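# Close both cupboard doors fully with the Stretch robot

## Task

Close both of the cupboard's doors completely, without slamming either one open or shut and without the robot tipping over or being left tilted; a door that stays shut only because the robot is holding it does not count, and at the end the robot must release and back away.

## Robot and tools

Robot: a Hello Robot Stretch 4 with one arm. It has an omni-wheel base, a lift that rides up a mast, an arm that telescopes forward, a wrist with yaw, pitch and roll joints, and a two-finger gripper. It stands about 1.6 m tall, and the rim of the base lies within 0.23 m of the base origin.

Frames: the base frame has its origin on the floor under the centre of the base, with x forward, y left and z up. hand_pose is reported in this frame and marks a point between the open fingertips. Treat the printed value as approximate. The odometry frame is the base frame as it was when the scene started. base_odometry comes from counting wheel turns, so wheel slip shows up as travel. Heading is positive to the left, within -3.142 to 3.142. If turned_by_wheels and turned_by_imu differ by more than about 0.1 rad, the base probably hit something or slipped.

execute_actions(actions, cameras): actions is a list holding exactly one action, or empty to just read state and images. An action may contain:
- base: exactly one relative move, counted from where the base was at the last reported state. translate_m drives straight, forward positive, -2 to 2 m. strafe_m moves sideways, left positive, -2 to 2 m. rotate_rad turns in place, counter-clockwise positive, -3.2 to 3.2 rad.
- joints: absolute targets by name. lift_m 0 to 1.2. arm_m 0 to 0.55 (extension). wrist_yaw_rad -1.134 to 4.276 (0 forward, positive left, 3.14 folded back). wrist_pitch_rad -1.117 to 4.259 (0 level, 1.57 pointing down). wrist_roll_rad -1.117 to 4.259. gripper_m -0.038 to 0.141 (fingertip gap; below 0 the fingers squeeze together). A joint target past its range is clipped to the limit and run. Any other bad value or unknown key rejects the whole call, and nothing moves.
- pace: "slow", "default", "fast" or "max". Base speeds are up to 0.1, 0.3, 0.4 or 0.6 m/s and turns up to 1, 2, 3 or 4 rad/s. These are lowered when the lift is high.
- contact_limits: {"arm_m": 0 to 0.75}, default 0.5. It sets how hard the arm may push before it stops.
- end_of_arm alone: "enable_torque" turns back on any wrist or gripper motor that has shut itself off.
The motions in one action start together. A single action runs for at most 15 s. A joint you leave out may still be driving toward an earlier target. cameras is a list chosen from head_camera, head_left_camera, head_right_camera, wrist_camera or "all". Null or omitted means all cameras; [] means none.

wait(seconds 0 to 10) sends no command and returns state and images. zoom_image(camera, region [x0,y0,x1,y1] in pixels, at most 504x504, origin at top left) gives a closer view of that camera's latest image. read_manual gives only the licence texts. finished_scene(scene 1 or 2) ends the scene for good and reports whether the task succeeded. Once a call reports a stop, the later calls in that same reply are skipped.

Results:
- base_status and joint_status report how each motion ended:
  - done: finished.
  - off_target: came to rest away from the target and may still be pushing.
  - contact_stop_at_<key>: hit something. That part goes slack, so a lift can sink and a base can roll.
  - limit_stop_at_<name>: tilt over 6 degrees, own_body self-collision, and so on.
  - time_out.
  - torque_fault: a wrist motor went limp. Send enable_torque.
- on_its_own reports things this call did not command. Its "held at" value is a held target, not a measured position.
- lidar_m gives 12 distances from the base origin, one per 30-degree sector. Sector 1 is straight ahead and the rest go counter-clockwise: 4th left, 7th behind, 10th right. "-" means nothing seen, or closer than 0.25 m.
- wrist_depth_mm is a 7x7 grid of depths in mm, read from the top left.
- base_tilt is in degrees, with forward and right positive.
- motor_effort is a percentage of maximum, with the peak in brackets.

Cameras: head_camera looks forward and down from the mast top; turn the base to look elsewhere. head_left_camera and head_right_camera are steeper fisheyes that also show the base and arm. wrist_camera looks along the fingers.

Suggested approach: start by unfolding the wrist, sending lift_m 0.4 and wrist_yaw_rad 0 together. Find the cupboard with the head cameras. Set the lift to door height and push each door shut gently with the gripper or arm. Use a low arm contact limit and slow or default pace, and swing the doors smoothly so they do not slam. Check in the images that both doors sit fully closed and stay that way after you pull back. Then retract the arm, open the gripper away from the doors, back the base off, and call finished_scene.

Avoid:
- slamming the doors
- hard pushes or hits, which can tip the robot or fault the wrist
- tilting past 6 degrees
- tilting the gripper up while rolled, which risks a self-collision stop
- leaving the doors held shut by the robot



Each tool is called after "Request:" by a JSON object that holds its "name" and its "arguments", one argument or row to a line.

## Session

Request:
{"name": "execute_actions", "arguments": {
  "actions": []
}}

Scene clock: 0.00 s.
base_odometry: x=+0.000 y=+0.000 heading=+0.000 (m, m, rad; odometry frame)
turned_by_wheels: +0.000 (rad since the last result)
turned_by_imu: +0.000 (rad since the last result)
base_tilt: forward=-0.4 right=-0.5 (deg)
lidar_m: 2.86 1.88 1.67 2.42 2.20 1.06 1.05 1.20 1.23 1.26 1.44 2.31
base_status: not commanded
joint_positions: lift_m=+0.188 arm_m=-0.001 wrist_yaw_rad=+3.107 wrist_pitch_rad=+0.005 wrist_roll_rad=-0.007 gripper_m=+0.057
joint_status: not commanded
motor_effort: lift_m=+18 arm_m=+0 wrist_yaw_rad=+0 wrist_pitch_rad=-6 wrist_roll_rad=+1 gripper_m=-4 wheel_0=+0 wheel_1=+0 wheel_2=+0 (%)
hand_pose: x=-0.1157 y=+0.0973 z=+0.3649 quat_wxyz=(+0.017, -0.003, -0.004, +1.000) (m; base frame)
wrist_depth_mm: - 136 1366 1255 1255 1255 1756 / - 133 1499 1808 1863 1808 1708 / 107 137 245 1863 1863 1808 1756 / 133 147 - 1921 1808 1863 1756 / 1618 1863 - 1921 1808 1808 1708 / 1229 1229 214 1118 197 1182 1205 / 866 798 854 - 842 788 831
pictures: head_camera, head_left_camera, head_right_camera, wrist_camera
Images, in order (width x height): head_camera 420x560, head_left_camera 420x672, head_right_camera 420x672, wrist_camera 616x392.

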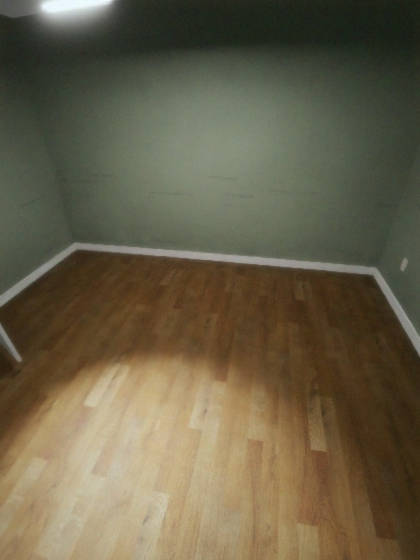

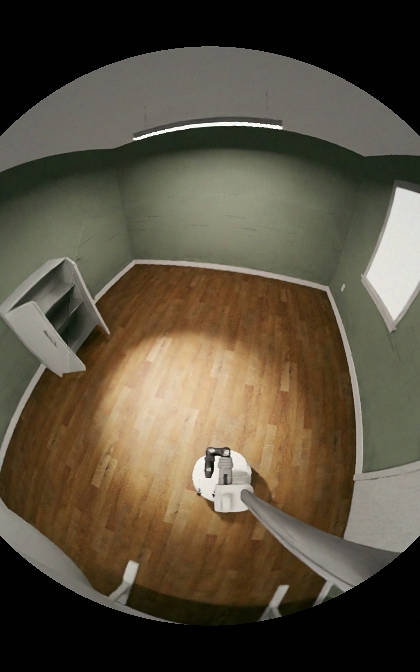

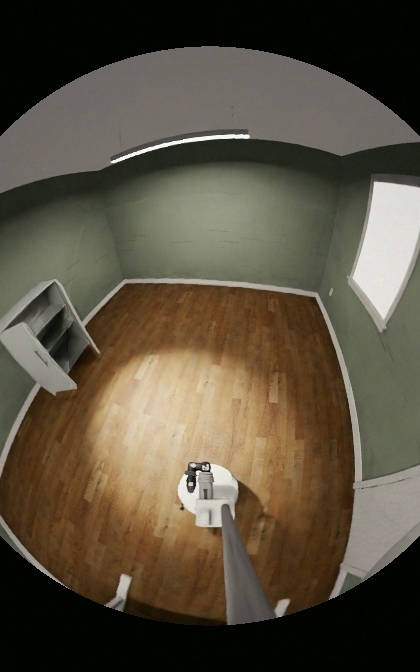

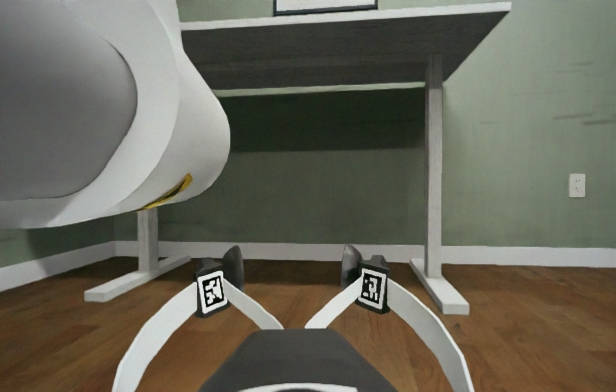

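Request:
{"name": "execute_actions", "arguments": {
  "actions": [
    {"base":{"translate_m":1.05},"joints":{"lift_m":0.45,"wrist_yaw_rad":0,"gripper_m":0},"pace":"fast"}
  ],
  "cameras": []
}}

Request:
{"name": "execute_actions", "arguments": {
  "actions": [
    {"base":{"rotate_rad":1.45}}
  ]
}}

Scene clock: 4.13 s.
base_odometry: x=+1.050 y=+0.000 heading=+0.000 (m, m, rad; odometry frame)
turned_by_wheels: +0.000 (rad since the last result)
turned_by_imu: -0.005 (rad since the last result)
base_tilt: forward=-0.3 right=-0.4 (deg)
lidar_m: 1.84 2.07 1.54 1.34 2.52 2.10 2.89 1.76 1.52 1.48 1.70 1.85
base_status: done
joint_positions: lift_m=+0.450 arm_m=-0.001 wrist_yaw_rad=+0.000 wrist_pitch_rad=+0.005 wrist_roll_rad=-0.007 gripper_m=+0.000
joint_status: all done
motor_effort: lift_m=+20(22) arm_m=+0(0) wrist_yaw_rad=-1(8) wrist_pitch_rad=-8(5) wrist_roll_rad=+2(0) gripper_m=-6(7) wheel_0=+1(6) wheel_1=+0(7) wheel_2=+2(11) (%)
hand_pose: x=+0.4581 y=-0.0874 z=+0.6265 quat_wxyz=(+1.000, -0.004, +0.003, +0.000) (m; base frame)
wrist_depth_mm: 1756 1708 1618 1576 1499 1464 1397 / 1756 1708 1661 1576 1537 1464 1397 / 1808 1708 1618 1618 1537 1499 1430 / 1808 1708 1661 1618 1537 1464 1397 / 1863 1756 1708 1576 1537 1499 1430 / 1808 1756 186 194 1537 1537 1464 / 1366 1255 1336 - 1229 1336 1336
pictures: none
No camera images: the call's "cameras" was empty. Leave "cameras" out to get every camera's image.

Scene clock: 6.13 s.
base_odometry: x=+1.050 y=+0.000 heading=+1.450 (m, m, rad; odometry frame)
turned_by_wheels: +1.450 (rad since the last result)
turned_by_imu: +1.467 (rad since the last result)
base_tilt: forward=-0.3 right=-0.5 (deg)
lidar_m: 1.34 1.46 2.93 2.08 1.91 1.51 1.48 1.60 1.87 1.83 1.98 2.21
base_status: done
joint_positions: lift_m=+0.450 arm_m=-0.001 wrist_yaw_rad=+0.000 wrist_pitch_rad=+0.005 wrist_roll_rad=-0.007 gripper_m=+0.000
joint_status: not commanded
motor_effort: lift_m=+19(20) arm_m=+0(0) wrist_yaw_rad=-1(2) wrist_pitch_rad=-8(7) wrist_roll_rad=+1(1) gripper_m=-5(5) wheel_0=-2(8) wheel_1=+0(6) wheel_2=+0(7) (%)
hand_pose: x=+0.4581 y=-0.0874 z=+0.6266 quat_wxyz=(+1.000, -0.004, +0.003, +0.000) (m; base frame)
wrist_depth_mm: - - 1921 1863 1863 1863 1863 / - - 1921 1430 1921 1863 1863 / - 1863 1921 1308 1921 1863 1863 / - 1708 - 1336 1921 1863 1863 / - 1863 - 1160 1921 1921 1863 / 1921 1708 186 194 1618 1863 1863 / 1366 1255 1336 - 1255 1308 1336
pictures: head_camera, head_left_camera, head_right_camera, wrist_camera
Images, in order (width x height): head_camera 420x560, head_left_camera 420x672, head_right_camera 420x672, wrist_camera 616x392.

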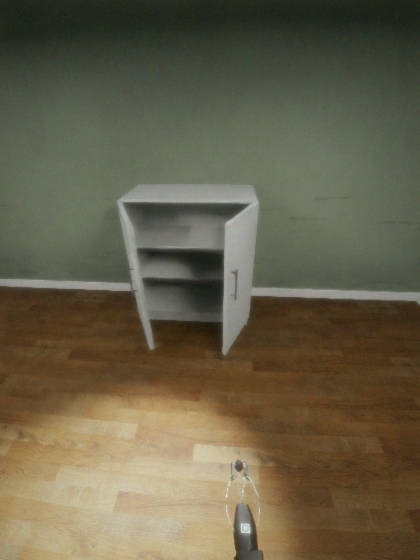

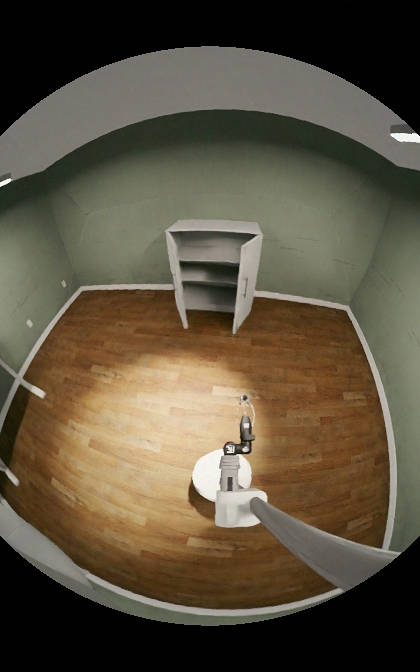

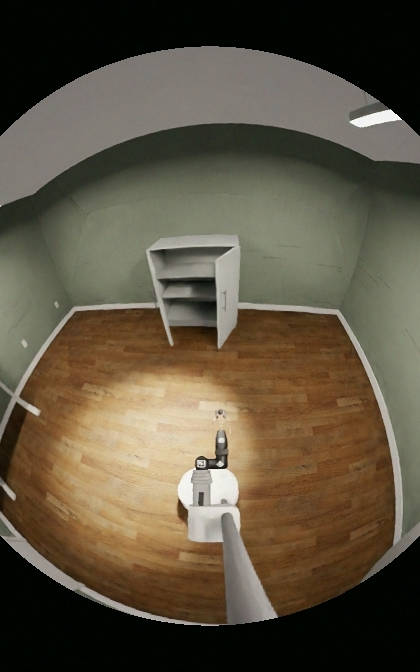

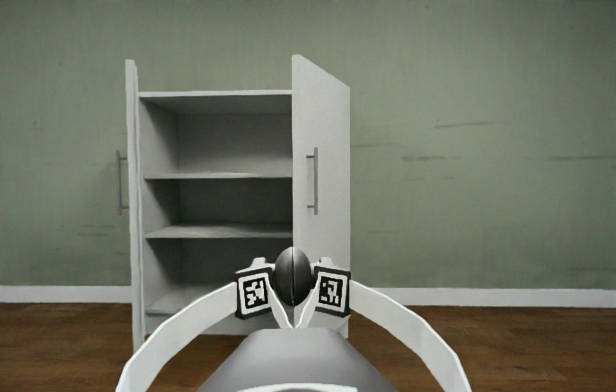

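Request:
{"name": "execute_actions", "arguments": {
  "actions": [
    {"base":{"strafe_m":-0.13},"joints":{"lift_m":0.63,"arm_m":0.3},"pace":"fast"}
  ],
  "cameras": []
}}

Request:
{"name": "execute_actions", "arguments": {
  "actions": [
    {"base":{"translate_m":0.7}}
  ]
}}

Scene clock: 8.27 s.
base_odometry: x=+1.179 y=-0.015 heading=+1.450 (m, m, rad; odometry frame)
turned_by_wheels: +0.000 (rad since the last result)
turned_by_imu: +0.000 (rad since the last result)
base_tilt: forward=-0.4 right=-0.5 (deg)
lidar_m: 1.35 1.49 3.06 2.22 1.98 1.54 1.50 1.60 1.73 1.70 1.87 2.23
base_status: done
joint_positions: lift_m=+0.630 arm_m=+0.299 wrist_yaw_rad=+0.000 wrist_pitch_rad=+0.005 wrist_roll_rad=-0.007 gripper_m=+0.000
joint_status: all done
motor_effort: lift_m=+20(22) arm_m=+8(9) wrist_yaw_rad=-1(1) wrist_pitch_rad=-5(8) wrist_roll_rad=+1(1) gripper_m=-4(5) wheel_0=-2(12) wheel_1=+1(12) wheel_2=+0(2) (%)
hand_pose: x=+0.7579 y=-0.0874 z=+0.8066 quat_wxyz=(+1.000, -0.004, +0.003, +0.000) (m; base frame)
wrist_depth_mm: 1661 1618 1618 1618 1618 1576 1537 / 1708 1661 1618 1618 1618 1618 1576 / 1138 1576 1661 1078 1618 1618 1618 / 1118 1537 1661 1098 1618 1618 1576 / 960 1576 1661 842 1618 1618 1576 / 1255 1397 186 194 1618 1618 1618 / 1255 1336 1430 - 1576 1618 1576
pictures: none
No camera images: the call's "cameras" was empty. Leave "cameras" out to get every camera's image.

Scene clock: 12.07 s.
base_odometry: x=+1.263 y=+0.679 heading=+1.450 (m, m, rad; odometry frame)
turned_by_wheels: +0.000 (rad since the last result)
turned_by_imu: -0.003 (rad since the last result)
base_tilt: forward=-0.4 right=-0.5 (deg)
lidar_m: 0.65 0.89 2.41 2.22 2.30 2.26 2.21 2.33 1.83 1.72 1.93 1.53
base_status: done
joint_positions: lift_m=+0.630 arm_m=+0.299 wrist_yaw_rad=+0.000 wrist_pitch_rad=+0.005 wrist_roll_rad=-0.007 gripper_m=+0.000
joint_status: not commanded
motor_effort: lift_m=+20(20) arm_m=+8(9) wrist_yaw_rad=-2(1) wrist_pitch_rad=-9(7) wrist_roll_rad=+1(1) gripper_m=-5(6) wheel_0=+1(6) wheel_1=+1(5) wheel_2=+2(9) (%)
hand_pose: x=+0.7579 y=-0.0874 z=+0.8066 quat_wxyz=(+1.000, -0.004, +0.003, +0.000) (m; base frame)
wrist_depth_mm: 136 169 224 330 960 946 931 / 136 169 224 332 946 946 946 / 137 170 225 334 946 946 960 / 137 171 225 336 976 960 960 / 137 171 216 279 976 976 960 / 137 165 186 194 469 960 960 / 138 155 162 - 991 991 976
pictures: head_camera, head_left_camera, head_right_camera, wrist_camera
Images, in order (width x height): head_camera 420x560, head_left_camera 420x672, head_right_camera 420x672, wrist_camera 616x392.

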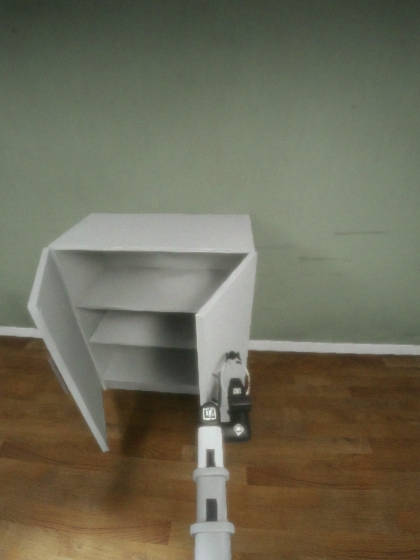

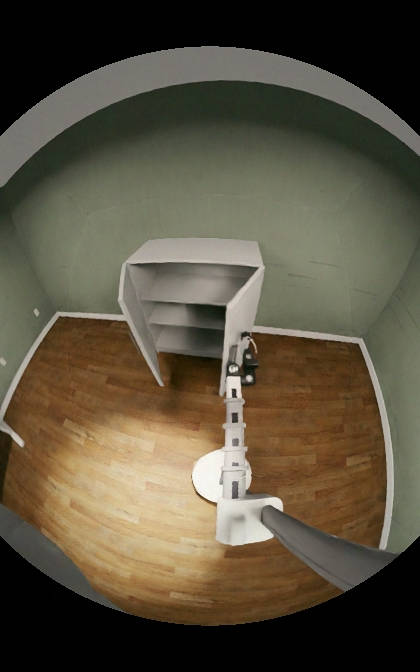

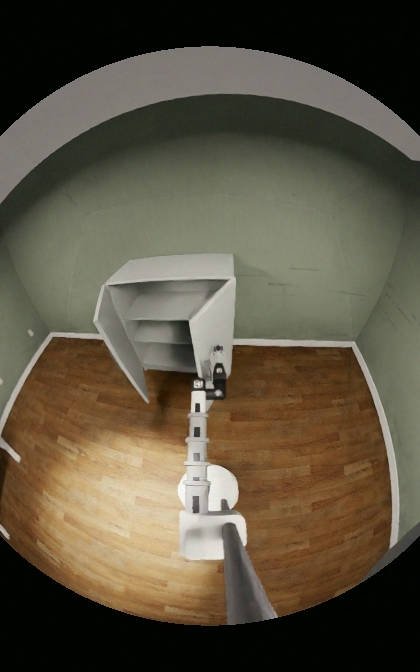

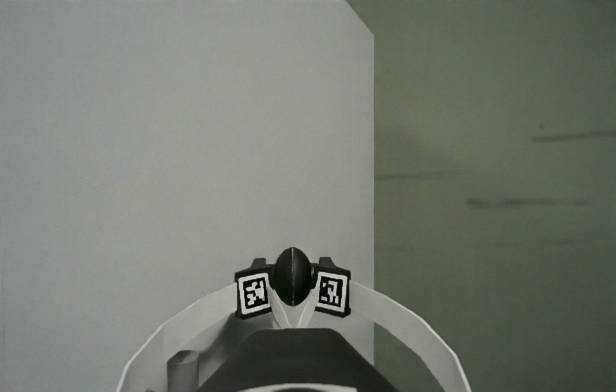

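Request:
{"name": "execute_actions", "arguments": {
  "actions": [
    {"base":{"strafe_m":0.19},"joints":{"lift_m":0.67,"arm_m":0.35},"pace":"slow"}
  ],
  "cameras": ["head_camera","wrist_camera"]
}}

Scene clock: 15.20 s.
base_odometry: x=+1.075 y=+0.702 heading=+1.450 (m, m, rad; odometry frame)
turned_by_wheels: +0.000 (rad since the last result)
turned_by_imu: +0.000 (rad since the last result)
base_tilt: forward=-0.3 right=-0.5 (deg)
lidar_m: 0.77 0.81 2.44 2.00 2.14 2.27 2.18 2.36 2.01 1.96 2.01 0.95
base_status: done
joint_positions: lift_m=+0.670 arm_m=+0.348 wrist_yaw_rad=-0.001 wrist_pitch_rad=+0.006 wrist_roll_rad=-0.007 gripper_m=+0.000
joint_status: all done
motor_effort: lift_m=+20(21) arm_m=+9(8) wrist_yaw_rad=+1(13) wrist_pitch_rad=-6(8) wrist_roll_rad=+1(1) gripper_m=-6(4) wheel_0=-2(11) wheel_1=+1(5) wheel_2=+1(2) (%)
hand_pose: x=+0.8078 y=-0.0876 z=+0.8464 quat_wxyz=(+1.000, -0.004, +0.003, +0.000) (m; base frame)
wrist_depth_mm: 946 946 212 252 312 904 904 / 609 615 213 254 314 410 917 / 831 946 213 255 317 418 917 / 831 960 214 257 319 418 931 / 788 946 211 244 320 424 931 / 654 647 186 191 293 427 946 / 788 831 211 - 314 433 931
pictures: head_camera, wrist_camera
Images, in order (width x height): head_camera 420x560, wrist_camera 616x392.

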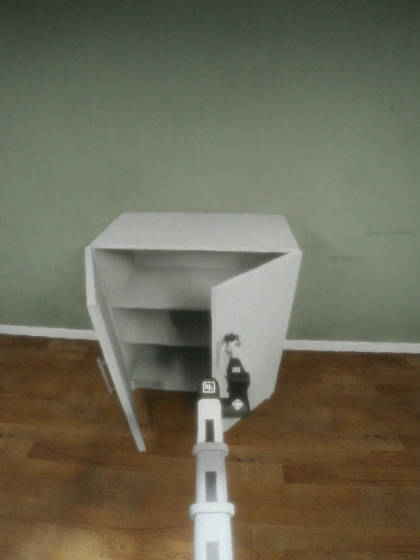

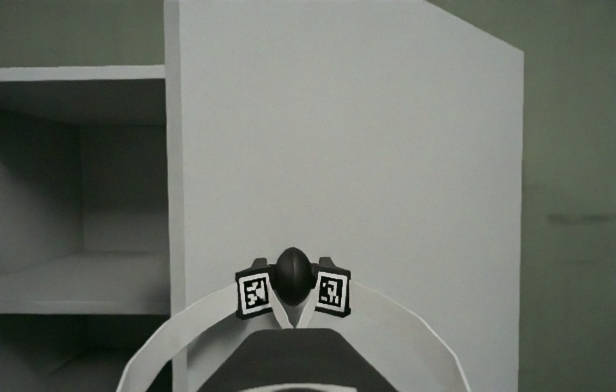

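Request:
{"name": "execute_actions", "arguments": {
  "actions": [
    {"base":{"translate_m":0.18},"pace":"slow"}
  ],
  "cameras": ["head_camera","wrist_camera"]
}}

Scene clock: 18.37 s.
base_odometry: x=+1.096 y=+0.881 heading=+1.450 (m, m, rad; odometry frame)
turned_by_wheels: +0.000 (rad since the last result)
turned_by_imu: -0.001 (rad since the last result)
base_tilt: forward=-0.3 right=-0.5 (deg)
lidar_m: 0.75 0.61 2.15 2.04 2.11 2.38 2.38 2.57 2.02 1.97 1.78 0.87
base_status: done
joint_positions: lift_m=+0.670 arm_m=+0.348 wrist_yaw_rad=+0.000 wrist_pitch_rad=+0.006 wrist_roll_rad=-0.007 gripper_m=+0.000
joint_status: not commanded
motor_effort: lift_m=+20(21) arm_m=+8(9) wrist_yaw_rad=+0(1) wrist_pitch_rad=-8(8) wrist_roll_rad=+1(1) gripper_m=-5(5) wheel_0=+1(2) wheel_1=+1(3) wheel_2=-2(6) (%)
hand_pose: x=+0.8078 y=-0.0875 z=+0.8464 quat_wxyz=(+1.000, -0.004, +0.003, +0.000) (m; base frame)
wrist_depth_mm: 206 213 224 236 248 264 278 / 208 214 225 237 250 265 279 / 208 216 226 238 252 267 282 / 211 217 228 240 255 270 285 / 212 218 229 236 256 271 286 / 213 219 186 193 252 274 289 / 215 216 229 - 257 276 290
pictures: head_camera, wrist_camera
Images, in order (width x height): head_camera 420x560, wrist_camera 616x392.

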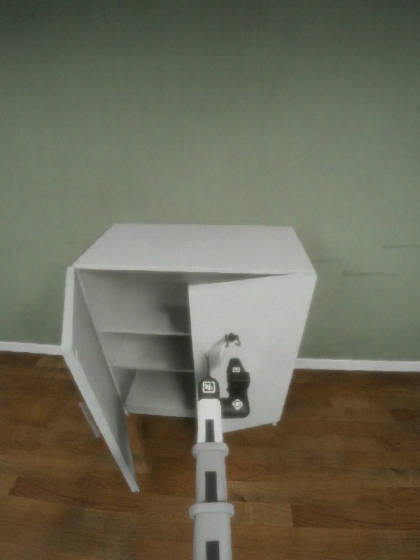

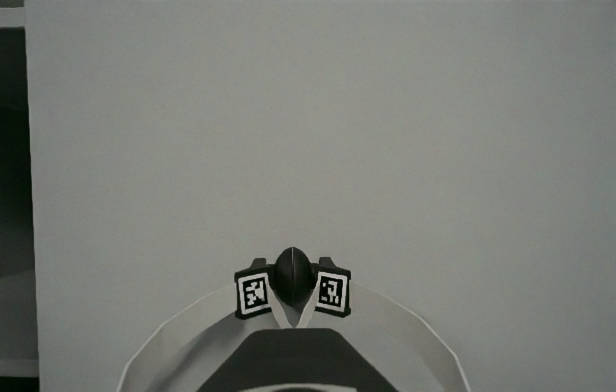

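Request:
{"name": "execute_actions", "arguments": {
  "actions": [
    {"joints":{"arm_m":0.42},"contact_limits":{"arm_m":0.25},"pace":"slow"}
  ],
  "cameras": ["head_camera"]
}}

Scene clock: 20.47 s.
base_odometry: x=+1.096 y=+0.881 heading=+1.450 (m, m, rad; odometry frame)
turned_by_wheels: +0.000 (rad since the last result)
turned_by_imu: +0.000 (rad since the last result)
base_tilt: forward=-0.4 right=-0.5 (deg)
lidar_m: 0.85 0.61 2.17 2.04 2.10 2.45 2.36 2.55 2.01 1.99 1.76 0.89
base_status: not commanded
joint_positions: lift_m=+0.670 arm_m=+0.418 wrist_yaw_rad=+0.000 wrist_pitch_rad=+0.006 wrist_roll_rad=-0.007 gripper_m=+0.000
joint_status: all done
motor_effort: lift_m=+20(20) arm_m=+9(8) wrist_yaw_rad=+0(0) wrist_pitch_rad=-9(9) wrist_roll_rad=+1(1) gripper_m=-5(5) wheel_0=+1(1) wheel_1=+1(1) wheel_2=-1(1) (%)
contact_limits: arm_m 0.25
hand_pose: x=+0.8778 y=-0.0875 z=+0.8464 quat_wxyz=(+1.000, -0.004, +0.003, +0.000) (m; base frame)
wrist_depth_mm: 304 234 234 233 232 231 231 / 445 236 235 235 234 234 233 / 699 237 236 236 236 236 234 / 707 238 238 237 236 237 236 / 715 240 240 239 238 237 238 / 492 242 186 194 240 240 240 / 351 243 243 - 242 241 241
pictures: head_camera
Images, in order (width x height): head_camera 420x560.

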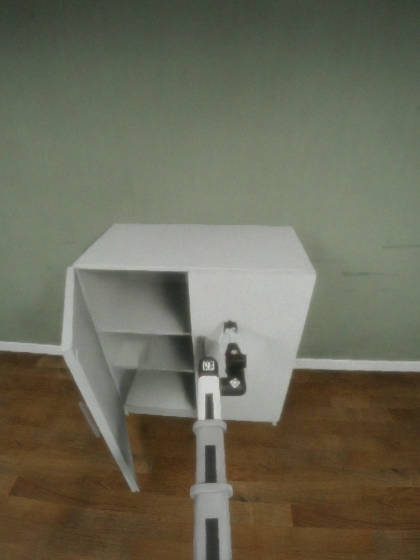

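Request:
{"name": "execute_actions", "arguments": {
  "actions": [
    {"joints":{"arm_m":0.445},"contact_limits":{"arm_m":0.2},"pace":"slow"}
  ],
  "cameras": ["head_camera"]
}}

Scene clock: 21.57 s.
base_odometry: x=+1.096 y=+0.881 heading=+1.450 (m, m, rad; odometry frame)
turned_by_wheels: +0.000 (rad since the last result)
turned_by_imu: -0.001 (rad since the last result)
base_tilt: forward=-0.4 right=-0.5 (deg)
lidar_m: 0.86 0.63 2.14 2.02 2.08 2.39 2.38 2.53 2.04 1.97 1.79 0.88
base_status: not commanded
joint_positions: lift_m=+0.670 arm_m=+0.436 wrist_yaw_rad=-0.008 wrist_pitch_rad=+0.005 wrist_roll_rad=-0.007 gripper_m=+0.000
joint_status: arm_m contact_stop (moved +0.017 of +0.027)
on_its_own: arm_m is slack since a contact_stop (your +0.445 is given up); wrist_yaw_rad is at rest, and its effort (+22) is outside its rest range (-13 to +13)
motor_effort: lift_m=+20(21) arm_m=+0(22) wrist_yaw_rad=+22(28) wrist_pitch_rad=-4(6) wrist_roll_rad=+1(1) gripper_m=-1(4) wheel_0=+3(3) wheel_1=+2(2) wheel_2=-10(10) (%)
contact_limits: arm_m 0.2
hand_pose: x=+0.8944 y=-0.0897 z=+0.8467 quat_wxyz=(+1.000, -0.004, +0.002, -0.004) (m; base frame)
wrist_depth_mm: 304 231 229 228 225 223 222 / 445 232 230 229 227 225 224 / 683 234 232 229 228 227 225 / 691 236 234 232 229 228 227 / 691 236 235 232 231 229 228 / 455 238 189 192 232 231 229 / 351 240 238 - 235 232 231
pictures: head_camera
Images, in order (width x height): head_camera 420x560.

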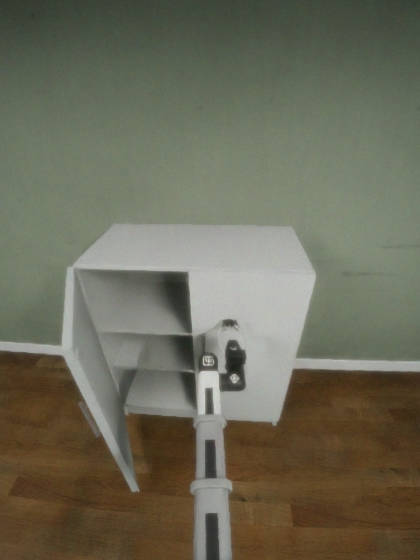

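Request:
{"name": "execute_actions", "arguments": {
  "actions": [
    {"base":{"translate_m":-0.05},"joints":{"arm_m":0},"pace":"fast"}
  ],
  "cameras": []
}}

Request:
{"name": "execute_actions", "arguments": {
  "actions": [
    {"base":{"strafe_m":0.6},"pace":"fast"}
  ],
  "cameras": ["head_camera","wrist_camera"]
}}

Scene clock: 23.77 s.
base_odometry: x=+1.090 y=+0.831 heading=+1.450 (m, m, rad; odometry frame)
turned_by_wheels: +0.000 (rad since the last result)
turned_by_imu: +0.000 (rad since the last result)
base_tilt: forward=-0.3 right=-0.4 (deg)
lidar_m: 0.88 0.66 2.22 2.03 2.10 2.37 2.31 2.50 2.02 1.97 1.85 0.94
base_status: done
joint_positions: lift_m=+0.670 arm_m=+0.002 wrist_yaw_rad=+0.000 wrist_pitch_rad=+0.005 wrist_roll_rad=-0.007 gripper_m=+0.000
joint_status: all done
motor_effort: lift_m=+21(21) arm_m=-8(9) wrist_yaw_rad=+0(20) wrist_pitch_rad=-7(6) wrist_roll_rad=+1(1) gripper_m=-3(6) wheel_0=-2(5) wheel_1=-1(5) wheel_2=+0(9) (%)
hand_pose: x=+0.4609 y=-0.0875 z=+0.8465 quat_wxyz=(+1.000, -0.004, +0.003, +0.000) (m; base frame)
wrist_depth_mm: 1182 1160 1138 1138 1138 1118 1118 / 1182 1182 1160 1160 1138 1138 1118 / 820 1098 707 691 699 1138 1138 / 854 1160 707 707 707 1160 1138 / 820 960 715 707 699 1160 1118 / 854 1160 186 194 707 1138 1160 / 820 842 842 - 707 1138 1160
pictures: none
No camera images: the call's "cameras" was empty. Leave "cameras" out to get every camera's image.

Scene clock: 26.53 s.
base_odometry: x=+0.495 y=+0.904 heading=+1.450 (m, m, rad; odometry frame)
turned_by_wheels: +0.000 (rad since the last result)
turned_by_imu: +0.000 (rad since the last result)
base_tilt: forward=-0.3 right=-0.5 (deg)
lidar_m: 0.74 1.57 2.18 1.41 1.46 2.16 2.24 2.44 2.59 2.57 1.32 0.61
base_status: done
joint_positions: lift_m=+0.670 arm_m=+0.002 wrist_yaw_rad=+0.000 wrist_pitch_rad=+0.005 wrist_roll_rad=-0.007 gripper_m=+0.000
joint_status: not commanded
motor_effort: lift_m=+20(20) arm_m=-8(9) wrist_yaw_rad=-1(1) wrist_pitch_rad=-6(8) wrist_roll_rad=+0(1) gripper_m=-5(6) wheel_0=+1(15) wheel_1=-2(12) wheel_2=+2(3) (%)
hand_pose: x=+0.4609 y=-0.0874 z=+0.8465 quat_wxyz=(+1.000, -0.004, +0.003, +0.000) (m; base frame)
wrist_depth_mm: 1229 1229 1205 1205 1182 1160 1160 / 1255 1229 1205 1182 421 759 1160 / 1255 1229 1205 640 424 732 732 / 1255 1229 1229 647 424 741 750 / 1255 1255 1229 530 427 750 741 / 1255 1229 186 193 377 759 750 / 1281 1281 1255 - 399 759 750
pictures: head_camera, wrist_camera
Images, in order (width x height): head_camera 420x560, wrist_camera 616x392.

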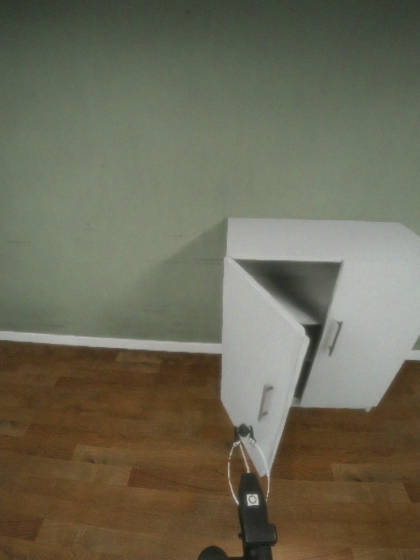

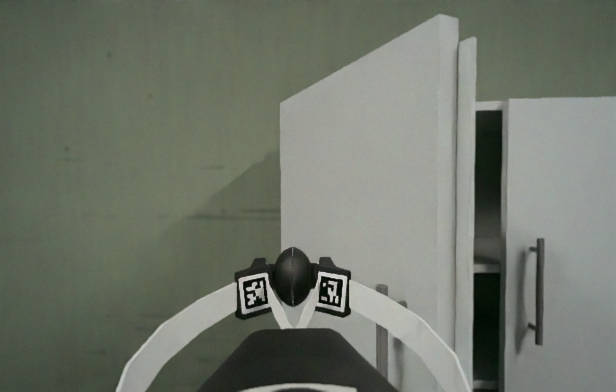

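Request:
{"name": "zoom_image", "arguments": {
  "camera": "head_camera",
  "region": [260, 240, 380, 380]
}}

Request:
{"name": "zoom_image", "arguments": {
  "camera": "wrist_camera",
  "region": [380, 0, 616, 200]
}}

Region (260, 240, 380, 380) of head_camera's 420x560 image, scaled by 3.600, with more detail than that image has; it fills the left 432 columns of this view, and the rest is white.

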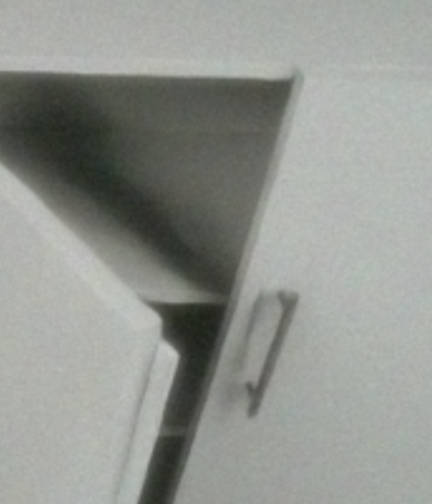

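Region (380, 0, 616, 200) of wrist_camera's 616x392 image, scaled by 2.136; it fills the top 427 rows of this view, and the rest is white.

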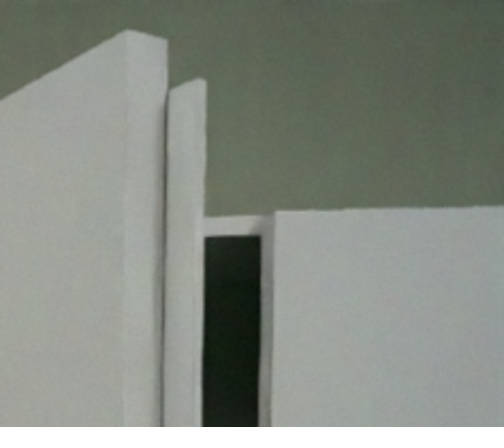

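Request:
{"name": "execute_actions", "arguments": {
  "actions": [
    {"base":{"strafe_m":-0.32},"joints":{"lift_m":0.64},"pace":"fast"}
  ],
  "cameras": []
}}

Request:
{"name": "execute_actions", "arguments": {
  "actions": [
    {"base":{"translate_m":0.26},"joints":{"arm_m":0.55}}
  ],
  "cameras": ["head_camera"]
}}

Request:
{"name": "execute_actions", "arguments": {
  "actions": [
    {"joints":{"wrist_yaw_rad":-1.0}}
  ],
  "cameras": ["head_camera","wrist_camera"]
}}

Scene clock: 29.17 s.
base_odometry: x=+0.812 y=+0.865 heading=+1.450 (m, m, rad; odometry frame)
turned_by_wheels: +0.000 (rad since the last result)
turned_by_imu: -0.001 (rad since the last result)
base_tilt: forward=-0.4 right=-0.5 (deg)
lidar_m: 0.57 1.55 2.28 1.75 1.81 2.33 2.27 2.47 2.26 2.26 1.85 0.95
base_status: done
joint_positions: lift_m=+0.640 arm_m=+0.002 wrist_yaw_rad=+0.000 wrist_pitch_rad=+0.005 wrist_roll_rad=-0.007 gripper_m=+0.000
joint_status: all done
motor_effort: lift_m=+16(19) arm_m=-8(8) wrist_yaw_rad=-1(1) wrist_pitch_rad=-8(9) wrist_roll_rad=+0(1) gripper_m=-5(6) wheel_0=-1(14) wheel_1=+1(12) wheel_2=+1(1) (%)
hand_pose: x=+0.4609 y=-0.0874 z=+0.8168 quat_wxyz=(+1.000, -0.004, +0.003, +0.000) (m; base frame)
wrist_depth_mm: 1205 1182 1182 1182 1160 1138 1138 / 1205 759 1205 1182 715 715 1138 / 1205 831 1160 1160 723 715 707 / 1229 831 1160 1160 723 715 707 / 1229 820 976 798 732 723 723 / 1229 362 186 193 732 732 723 / 1255 362 842 - 741 723 723
pictures: none
No camera images: the call's "cameras" was empty. Leave "cameras" out to get every camera's image.

Scene clock: 31.83 s.
base_odometry: x=+0.844 y=+1.123 heading=+1.450 (m, m, rad; odometry frame)
turned_by_wheels: +0.000 (rad since the last result)
turned_by_imu: -0.001 (rad since the last result)
base_tilt: forward=-0.3 right=-0.4 (deg)
lidar_m: 0.30 0.36 1.88 2.10 1.83 2.61 2.54 2.74 2.31 2.28 0.91 0.68
base_status: done
joint_positions: lift_m=+0.640 arm_m=+0.547 wrist_yaw_rad=+0.000 wrist_pitch_rad=+0.005 wrist_roll_rad=-0.007 gripper_m=+0.000
joint_status: all done
joint sent to its limit — the command would take arm_m past its upper limit, so that joint was sent only as far as its limit.
motor_effort: lift_m=+16(16) arm_m=+9(11) wrist_yaw_rad=-1(0) wrist_pitch_rad=-6(3) wrist_roll_rad=+1(1) gripper_m=-5(6) wheel_0=+1(9) wheel_1=+1(5) wheel_2=+2(8) (%)
hand_pose: x=+1.0065 y=-0.0874 z=+0.8169 quat_wxyz=(+1.000, -0.004, +0.003, +0.000) (m; base frame)
wrist_depth_mm: 382 384 382 377 370 368 364 / 389 387 382 379 377 370 368 / 392 389 387 379 377 373 370 / 394 392 387 382 377 375 373 / 397 394 387 384 382 379 375 / 384 394 186 194 375 379 377 / 314 293 310 - 291 307 307
pictures: head_camera
Images, in order (width x height): head_camera 420x560.

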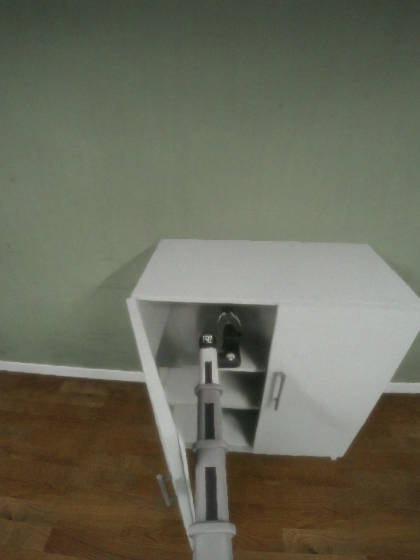

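Scene clock: 33.00 s.
base_odometry: x=+0.844 y=+1.123 heading=+1.450 (m, m, rad; odometry frame)
turned_by_wheels: +0.000 (rad since the last result)
turned_by_imu: +0.000 (rad since the last result)
base_tilt: forward=-0.3 right=-0.5 (deg)
lidar_m: 0.31 0.37 1.83 2.16 1.81 2.58 2.55 2.75 2.29 2.28 0.92 0.60
base_status: not commanded
joint_positions: lift_m=+0.640 arm_m=+0.548 wrist_yaw_rad=-1.000 wrist_pitch_rad=+0.005 wrist_roll_rad=-0.007 gripper_m=+0.000
joint_status: all done
motor_effort: lift_m=+16(16) arm_m=+6(9) wrist_yaw_rad=-2(34) wrist_pitch_rad=-6(6) wrist_roll_rad=+1(1) gripper_m=-4(8) wheel_0=+1(6) wheel_1=+2(3) wheel_2=+0(8) (%)
hand_pose: x=+0.8010 y=-0.2900 z=+0.8169 quat_wxyz=(+0.878, -0.002, +0.004, -0.479) (m; base frame)
wrist_depth_mm: 392 415 415 418 421 439 296 / 413 496 591 621 554 496 294 / 410 496 615 661 569 496 291 / 413 496 621 668 574 508 290 / 415 496 603 621 574 508 289 / 404 449 186 194 382 488 287 / 314 293 312 - 294 492 285
pictures: head_camera, wrist_camera
Images, in order (width x height): head_camera 420x560, wrist_camera 616x392.

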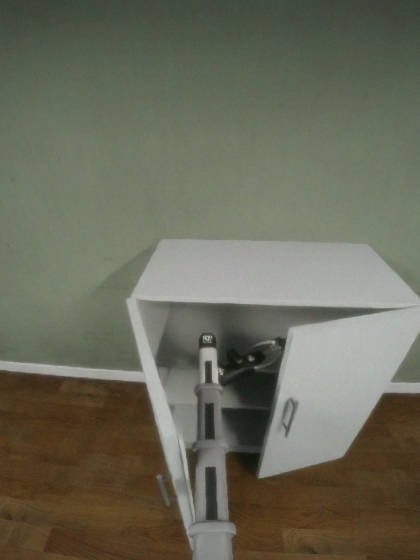

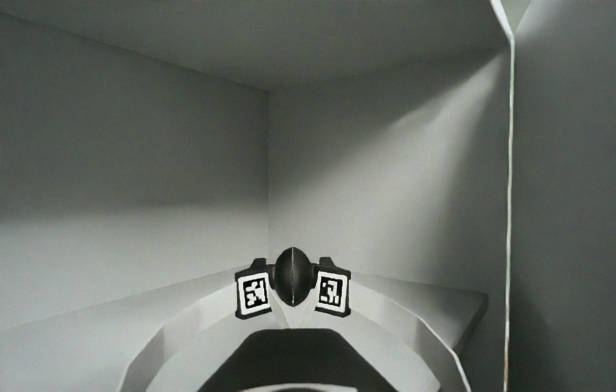

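Request:
{"name": "execute_actions", "arguments": {
  "actions": [
    {"base":{"translate_m":-0.27},"pace":"slow"}
  ],
  "cameras": ["head_camera"]
}}

Scene clock: 39.83 s.
base_odometry: x=+0.811 y=+0.855 heading=+1.450 (m, m, rad; odometry frame)
turned_by_wheels: +0.000 (rad since the last result)
turned_by_imu: +0.001 (rad since the last result)
base_tilt: forward=-0.3 right=-0.4 (deg)
lidar_m: 0.57 1.55 2.30 1.74 1.80 2.33 2.25 2.46 2.26 2.23 1.90 0.76
base_status: done
joint_positions: lift_m=+0.640 arm_m=+0.548 wrist_yaw_rad=-1.000 wrist_pitch_rad=+0.005 wrist_roll_rad=-0.007 gripper_m=+0.000
joint_status: not commanded
motor_effort: lift_m=+16(16) arm_m=+6(6) wrist_yaw_rad=-2(9) wrist_pitch_rad=-6(5) wrist_roll_rad=+2(1) gripper_m=-5(5) wheel_0=-3(11) wheel_1=-2(5) wheel_2=+2(6) (%)
hand_pose: x=+0.8010 y=-0.2900 z=+0.8169 quat_wxyz=(+0.878, -0.002, +0.004, -0.479) (m; base frame)
wrist_depth_mm: 415 418 455 1229 171 - 1808 / 609 654 654 591 172 - 1756 / 634 768 759 634 173 - 1756 / 634 759 768 640 174 - 1808 / 627 732 732 580 175 - 1808 / 449 445 186 194 176 - 1756 / 327 355 778 - 177 1661 1661
pictures: head_camera
Images, in order (width x height): head_camera 420x560.

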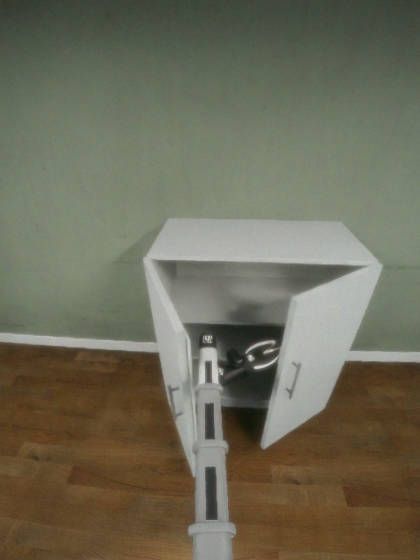

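Request:
{"name": "execute_actions", "arguments": {
  "actions": [
    {"joints":{"wrist_yaw_rad":0,"arm_m":0,"lift_m":0.68}}
  ],
  "cameras": []
}}

Request:
{"name": "execute_actions", "arguments": {
  "actions": [
    {"base":{"strafe_m":0.31},"pace":"fast"}
  ],
  "cameras": []
}}

Request:
{"name": "execute_actions", "arguments": {
  "actions": [
    {"joints":{"arm_m":0.3},"pace":"fast"}
  ],
  "cameras": ["head_camera"]
}}

Request:
{"name": "execute_actions", "arguments": {
  "actions": [
    {"base":{"strafe_m":-0.25},"joints":{"arm_m":0.35},"pace":"slow"}
  ],
  "cameras": ["head_camera","wrist_camera"]
}}

Scene clock: 42.73 s.
base_odometry: x=+0.811 y=+0.855 heading=+1.450 (m, m, rad; odometry frame)
turned_by_wheels: +0.000 (rad since the last result)
turned_by_imu: +0.000 (rad since the last result)
base_tilt: forward=-0.3 right=-0.5 (deg)
lidar_m: 0.57 1.54 2.28 1.73 1.81 2.33 2.28 2.49 2.30 2.25 1.91 0.77
base_status: not commanded
joint_positions: lift_m=+0.680 arm_m=+0.002 wrist_yaw_rad=+0.000 wrist_pitch_rad=+0.005 wrist_roll_rad=-0.007 gripper_m=+0.000
joint_status: all done
motor_effort: lift_m=+20(22) arm_m=-9(9) wrist_yaw_rad=-1(4) wrist_pitch_rad=-7(7) wrist_roll_rad=+1(1) gripper_m=-5(5) wheel_0=-3(3) wheel_1=-2(2) wheel_2=+2(2) (%)
hand_pose: x=+0.4609 y=-0.0874 z=+0.8565 quat_wxyz=(+1.000, -0.004, +0.003, +0.000) (m; base frame)
wrist_depth_mm: 1205 1205 1182 1160 1182 1160 1160 / 1229 1182 1205 1182 1160 580 1118 / 1229 831 1078 1160 946 554 691 / 1229 831 1182 1160 1182 559 691 / 1255 820 1008 991 854 564 699 / 1255 375 186 194 504 569 707 / 1281 397 904 - 820 569 723
pictures: none
No camera images: the call's "cameras" was empty. Leave "cameras" out to get every camera's image.

Scene clock: 44.77 s.
base_odometry: x=+0.503 y=+0.892 heading=+1.450 (m, m, rad; odometry frame)
turned_by_wheels: +0.000 (rad since the last result)
turned_by_imu: +0.000 (rad since the last result)
base_tilt: forward=-0.3 right=-0.4 (deg)
lidar_m: 0.73 1.56 2.21 1.42 1.46 2.17 2.23 2.43 2.58 2.58 1.21 0.63
base_status: done
joint_positions: lift_m=+0.680 arm_m=+0.002 wrist_yaw_rad=+0.000 wrist_pitch_rad=+0.005 wrist_roll_rad=-0.007 gripper_m=+0.000
joint_status: not commanded
motor_effort: lift_m=+20(20) arm_m=-8(8) wrist_yaw_rad=-1(0) wrist_pitch_rad=-8(4) wrist_roll_rad=+1(1) gripper_m=-5(5) wheel_0=+2(14) wheel_1=-2(10) wheel_2=+1(1) (%)
hand_pose: x=+0.4609 y=-0.0874 z=+0.8565 quat_wxyz=(+1.000, -0.004, +0.003, +0.000) (m; base frame)
wrist_depth_mm: 1255 1205 1205 1182 1205 1182 1182 / 1255 1229 1205 1182 413 1182 1182 / 1255 1281 1229 634 415 960 1060 / 1255 1255 1229 634 415 1160 1160 / 1281 1255 1255 525 418 854 976 / 1281 1255 186 194 382 1182 1098 / 1281 1281 1255 - 404 904 891
pictures: none
No camera images: the call's "cameras" was empty. Leave "cameras" out to get every camera's image.

Scene clock: 46.47 s.
base_odometry: x=+0.503 y=+0.892 heading=+1.450 (m, m, rad; odometry frame)
turned_by_wheels: +0.000 (rad since the last result)
turned_by_imu: +0.000 (rad since the last result)
base_tilt: forward=-0.3 right=-0.5 (deg)
lidar_m: 0.72 1.58 2.20 1.43 1.47 2.19 2.24 2.44 2.62 2.57 1.22 0.61
base_status: not commanded
joint_positions: lift_m=+0.680 arm_m=+0.299 wrist_yaw_rad=+0.000 wrist_pitch_rad=+0.005 wrist_roll_rad=-0.007 gripper_m=+0.000
joint_status: all done
motor_effort: lift_m=+20(20) arm_m=+9(9) wrist_yaw_rad=-1(0) wrist_pitch_rad=-6(8) wrist_roll_rad=+1(0) gripper_m=-6(5) wheel_0=+2(2) wheel_1=-2(2) wheel_2=+1(1) (%)
hand_pose: x=+0.7579 y=-0.0874 z=+0.8565 quat_wxyz=(+1.000, -0.004, +0.003, +0.000) (m; base frame)
wrist_depth_mm: 960 931 931 392 243 181 154 / 946 946 931 368 243 182 154 / 960 946 960 373 245 182 155 / 960 960 960 375 246 183 155 / 976 960 946 309 248 184 156 / 976 991 186 194 216 185 157 / 991 976 976 - 239 179 157
pictures: head_camera
Images, in order (width x height): head_camera 420x560.

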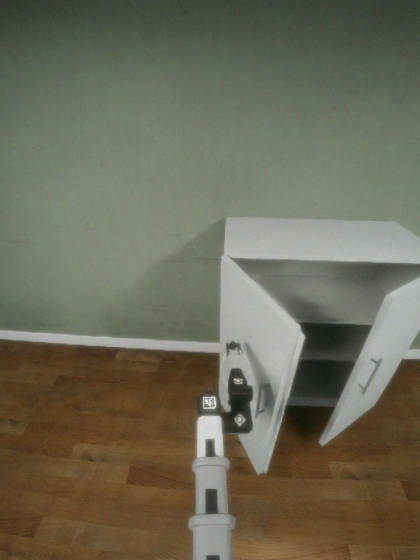

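Scene clock: 50.10 s.
base_odometry: x=+0.752 y=+0.862 heading=+1.450 (m, m, rad; odometry frame)
turned_by_wheels: +0.000 (rad since the last result)
turned_by_imu: +0.000 (rad since the last result)
base_tilt: forward=-0.4 right=-0.5 (deg)
lidar_m: 0.75 1.56 2.29 1.68 1.73 2.33 2.28 2.44 2.39 2.29 1.88 0.76
base_status: done
joint_positions: lift_m=+0.680 arm_m=+0.348 wrist_yaw_rad=+0.000 wrist_pitch_rad=+0.005 wrist_roll_rad=-0.007 gripper_m=+0.000
joint_status: all done
motor_effort: lift_m=+20(20) arm_m=+8(10) wrist_yaw_rad=-2(15) wrist_pitch_rad=-7(5) wrist_roll_rad=+1(1) gripper_m=-5(5) wheel_0=+1(9) wheel_1=-2(6) wheel_2=+1(2) (%)
hand_pose: x=+0.8079 y=-0.0873 z=+0.8565 quat_wxyz=(+1.000, -0.004, +0.003, +0.000) (m; base frame)
wrist_depth_mm: 878 332 276 235 205 191 831 / 878 334 277 236 206 192 530 / 891 338 279 238 208 194 820 / 891 342 282 240 210 195 820 / 904 347 285 228 211 196 820 / 917 349 186 194 200 196 549 / 917 338 298 - 210 195 798
pictures: head_camera, wrist_camera
Images, in order (width x height): head_camera 420x560, wrist_camera 616x392.

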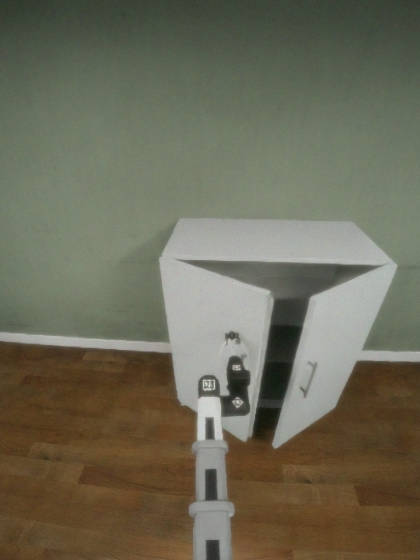

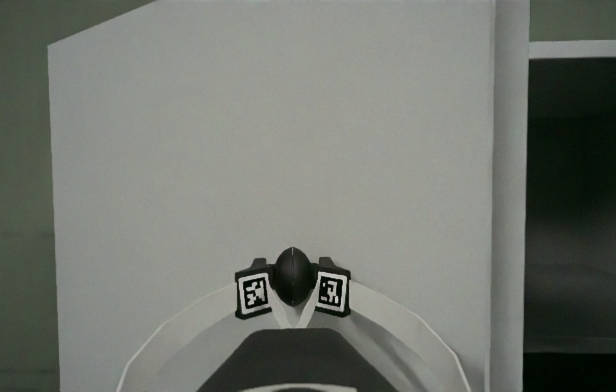

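Request:
{"name": "execute_actions", "arguments": {
  "actions": [
    {"joints":{"arm_m":0.52},"contact_limits":{"arm_m":0.2},"pace":"slow"}
  ],
  "cameras": ["head_camera"]
}}

Scene clock: 53.17 s.
base_odometry: x=+0.752 y=+0.862 heading=+1.450 (m, m, rad; odometry frame)
turned_by_wheels: +0.000 (rad since the last result)
turned_by_imu: +0.000 (rad since the last result)
base_tilt: forward=-0.3 right=-0.5 (deg)
lidar_m: 0.95 1.54 2.33 1.66 1.73 2.30 2.28 2.48 2.37 2.31 1.91 0.78
base_status: not commanded
joint_positions: lift_m=+0.680 arm_m=+0.518 wrist_yaw_rad=+0.000 wrist_pitch_rad=+0.005 wrist_roll_rad=-0.007 gripper_m=+0.000
joint_status: all done
motor_effort: lift_m=+20(20) arm_m=+9(6) wrist_yaw_rad=+0(1) wrist_pitch_rad=-8(6) wrist_roll_rad=+1(1) gripper_m=-5(5) wheel_0=+1(1) wheel_1=-2(2) wheel_2=+1(1) (%)
contact_limits: arm_m 0.2
hand_pose: x=+0.9778 y=-0.0875 z=+0.8565 quat_wxyz=(+1.000, -0.004, +0.003, +0.000) (m; base frame)
wrist_depth_mm: 243 240 237 235 233 230 229 / 245 241 239 236 235 232 231 / 246 244 242 238 236 234 233 / 248 245 242 240 237 236 234 / 249 247 244 240 238 236 236 / 251 249 186 194 239 238 236 / 252 250 247 - 241 238 238
pictures: head_camera
Images, in order (width x height): head_camera 420x560.

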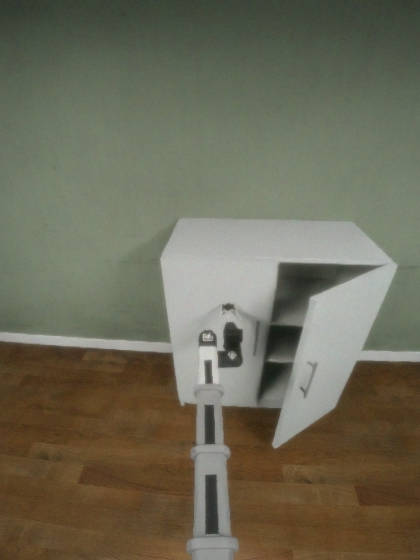

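Request:
{"name": "execute_actions", "arguments": {
  "actions": [
    {"joints":{"arm_m":0.526},"contact_limits":{"arm_m":0.3},"pace":"slow"}
  ],
  "cameras": []
}}

Request:
{"name": "execute_actions", "arguments": {
  "actions": [
    {"joints":{"arm_m":0.18},"pace":"fast"}
  ],
  "cameras": []
}}

Request:
{"name": "execute_actions", "arguments": {
  "actions": [
    {"base":{"strafe_m":-0.33},"pace":"fast"}
  ],
  "cameras": ["head_camera"]
}}

Request:
{"name": "execute_actions", "arguments": {
  "actions": [
    {"joints":{"arm_m":0.515},"contact_limits":{"arm_m":0.2},"pace":"slow"}
  ],
  "cameras": ["head_camera","wrist_camera"]
}}

Scene clock: 54.13 s.
base_odometry: x=+0.752 y=+0.862 heading=+1.450 (m, m, rad; odometry frame)
turned_by_wheels: +0.000 (rad since the last result)
turned_by_imu: +0.000 (rad since the last result)
base_tilt: forward=-0.3 right=-0.5 (deg)
lidar_m: 0.95 1.56 2.32 1.68 1.71 2.32 2.28 2.46 2.34 2.32 1.85 0.78
base_status: not commanded
joint_positions: lift_m=+0.680 arm_m=+0.524 wrist_yaw_rad=-0.003 wrist_pitch_rad=+0.005 wrist_roll_rad=-0.007 gripper_m=+0.000
joint_status: all done
motor_effort: lift_m=+20(20) arm_m=+12(11) wrist_yaw_rad=+7(6) wrist_pitch_rad=-6(6) wrist_roll_rad=+0(1) gripper_m=-5(6) wheel_0=+1(1) wheel_1=-2(2) wheel_2=-1(1) (%)
contact_limits: arm_m 0.3
hand_pose: x=+0.9831 y=-0.0882 z=+0.8565 quat_wxyz=(+1.000, -0.004, +0.003, -0.001) (m; base frame)
wrist_depth_mm: 236 235 233 230 229 226 224 / 238 236 234 232 229 228 226 / 241 237 236 234 232 229 228 / 242 239 237 235 233 230 229 / 244 241 238 236 234 232 230 / 246 242 190 192 234 234 232 / 247 245 242 - 236 235 234
pictures: none
No camera images: the call's "cameras" was empty. Leave "cameras" out to get every camera's image.

Scene clock: 55.93 s.
base_odometry: x=+0.752 y=+0.862 heading=+1.450 (m, m, rad; odometry frame)
turned_by_wheels: +0.000 (rad since the last result)
turned_by_imu: +0.000 (rad since the last result)
base_tilt: forward=-0.4 right=-0.5 (deg)
lidar_m: 0.94 1.56 2.33 1.69 1.72 2.32 2.26 2.48 2.38 2.32 1.89 0.77
base_status: not commanded
joint_positions: lift_m=+0.680 arm_m=+0.181 wrist_yaw_rad=+0.000 wrist_pitch_rad=+0.005 wrist_roll_rad=-0.007 gripper_m=+0.000
joint_status: all done
motor_effort: lift_m=+20(20) arm_m=-8(8) wrist_yaw_rad=-1(6) wrist_pitch_rad=-9(8) wrist_roll_rad=+1(2) gripper_m=-5(5) wheel_0=+1(1) wheel_1=-2(2) wheel_2=+0(1) (%)
hand_pose: x=+0.6409 y=-0.0874 z=+0.8565 quat_wxyz=(+1.000, -0.004, +0.003, +0.000) (m; base frame)
wrist_depth_mm: 1060 1025 1025 1008 1008 991 324 / 1042 1042 569 569 585 676 324 / 1042 580 574 569 564 976 327 / 1060 580 580 569 569 991 329 / 1060 591 580 574 564 960 334 / 1078 591 186 193 569 991 336 / 1078 591 585 - 580 891 340
pictures: none
No camera images: the call's "cameras" was empty. Leave "cameras" out to get every camera's image.

Scene clock: 57.97 s.
base_odometry: x=+1.079 y=+0.823 heading=+1.450 (m, m, rad; odometry frame)
turned_by_wheels: +0.000 (rad since the last result)
turned_by_imu: +0.000 (rad since the last result)
base_tilt: forward=-0.3 right=-0.5 (deg)
lidar_m: 0.71 1.00 2.26 2.00 2.07 2.34 2.31 2.47 2.01 1.98 1.87 0.83
base_status: done
joint_positions: lift_m=+0.680 arm_m=+0.181 wrist_yaw_rad=+0.000 wrist_pitch_rad=+0.005 wrist_roll_rad=-0.007 gripper_m=+0.000
joint_status: not commanded
motor_effort: lift_m=+20(20) arm_m=-8(8) wrist_yaw_rad=-1(0) wrist_pitch_rad=-9(6) wrist_roll_rad=+1(1) gripper_m=-6(5) wheel_0=-2(8) wheel_1=+2(11) wheel_2=+1(1) (%)
hand_pose: x=+0.6409 y=-0.0874 z=+0.8565 quat_wxyz=(+1.000, -0.004, +0.003, +0.000) (m; base frame)
wrist_depth_mm: 991 991 309 368 946 960 946 / 549 549 312 355 415 492 960 / 554 549 314 357 418 496 960 / 559 549 315 359 421 504 976 / 559 554 315 342 424 508 976 / 564 559 186 194 397 512 976 / 569 559 314 - 418 517 991
pictures: head_camera
Images, in order (width x height): head_camera 420x560.

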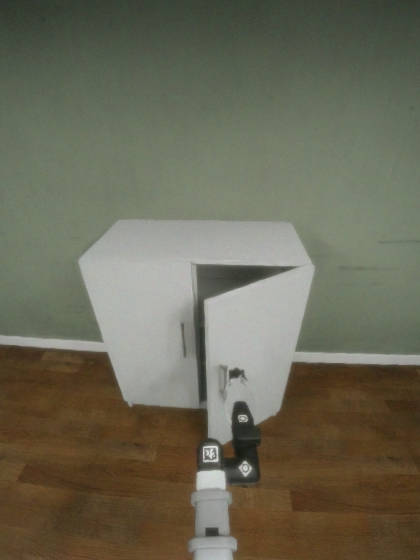

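Scene clock: 62.20 s.
base_odometry: x=+1.079 y=+0.822 heading=+1.450 (m, m, rad; odometry frame)
turned_by_wheels: +0.000 (rad since the last result)
turned_by_imu: +0.000 (rad since the last result)
base_tilt: forward=-0.4 right=-0.5 (deg)
lidar_m: 0.90 0.99 2.25 2.01 2.06 2.37 2.30 2.48 2.01 1.97 1.83 0.95
base_status: not commanded
joint_positions: lift_m=+0.680 arm_m=+0.497 wrist_yaw_rad=-0.008 wrist_pitch_rad=+0.005 wrist_roll_rad=-0.007 gripper_m=+0.000
joint_status: arm_m contact_stop (moved +0.315 of +0.334)
on_its_own: arm_m is slack since a contact_stop (your +0.515 is given up); wrist_yaw_rad is at rest, and its effort (+23) is outside its rest range (-13 to +13)
motor_effort: lift_m=+20(20) arm_m=+0(18) wrist_yaw_rad=+23(34) wrist_pitch_rad=-6(8) wrist_roll_rad=+1(1) gripper_m=-2(6) wheel_0=+4(3) wheel_1=+3(3) wheel_2=-9(9) (%)
contact_limits: arm_m 0.2
hand_pose: x=+0.9552 y=-0.0898 z=+0.8567 quat_wxyz=(+1.000, -0.004, +0.002, -0.004) (m; base frame)
wrist_depth_mm: 233 231 229 227 225 224 223 / 235 232 230 229 227 225 224 / 236 234 232 230 229 227 225 / 238 236 234 231 230 229 227 / 240 237 235 232 231 229 228 / 241 239 189 195 186 231 229 / 243 239 238 - 235 232 230
pictures: head_camera, wrist_camera
Images, in order (width x height): head_camera 420x560, wrist_camera 616x392.

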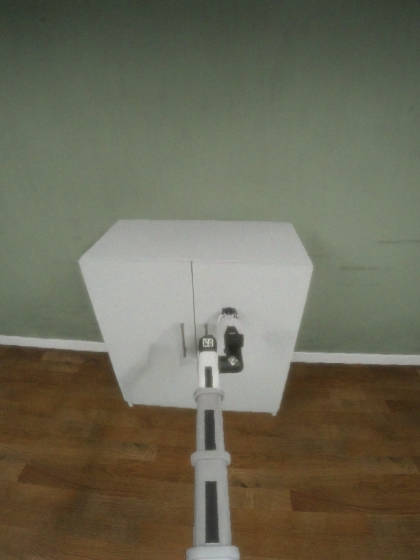

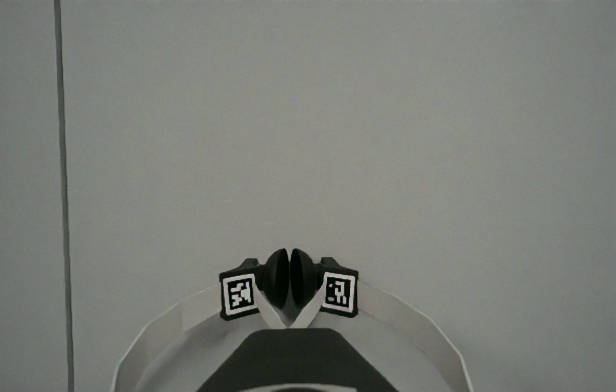

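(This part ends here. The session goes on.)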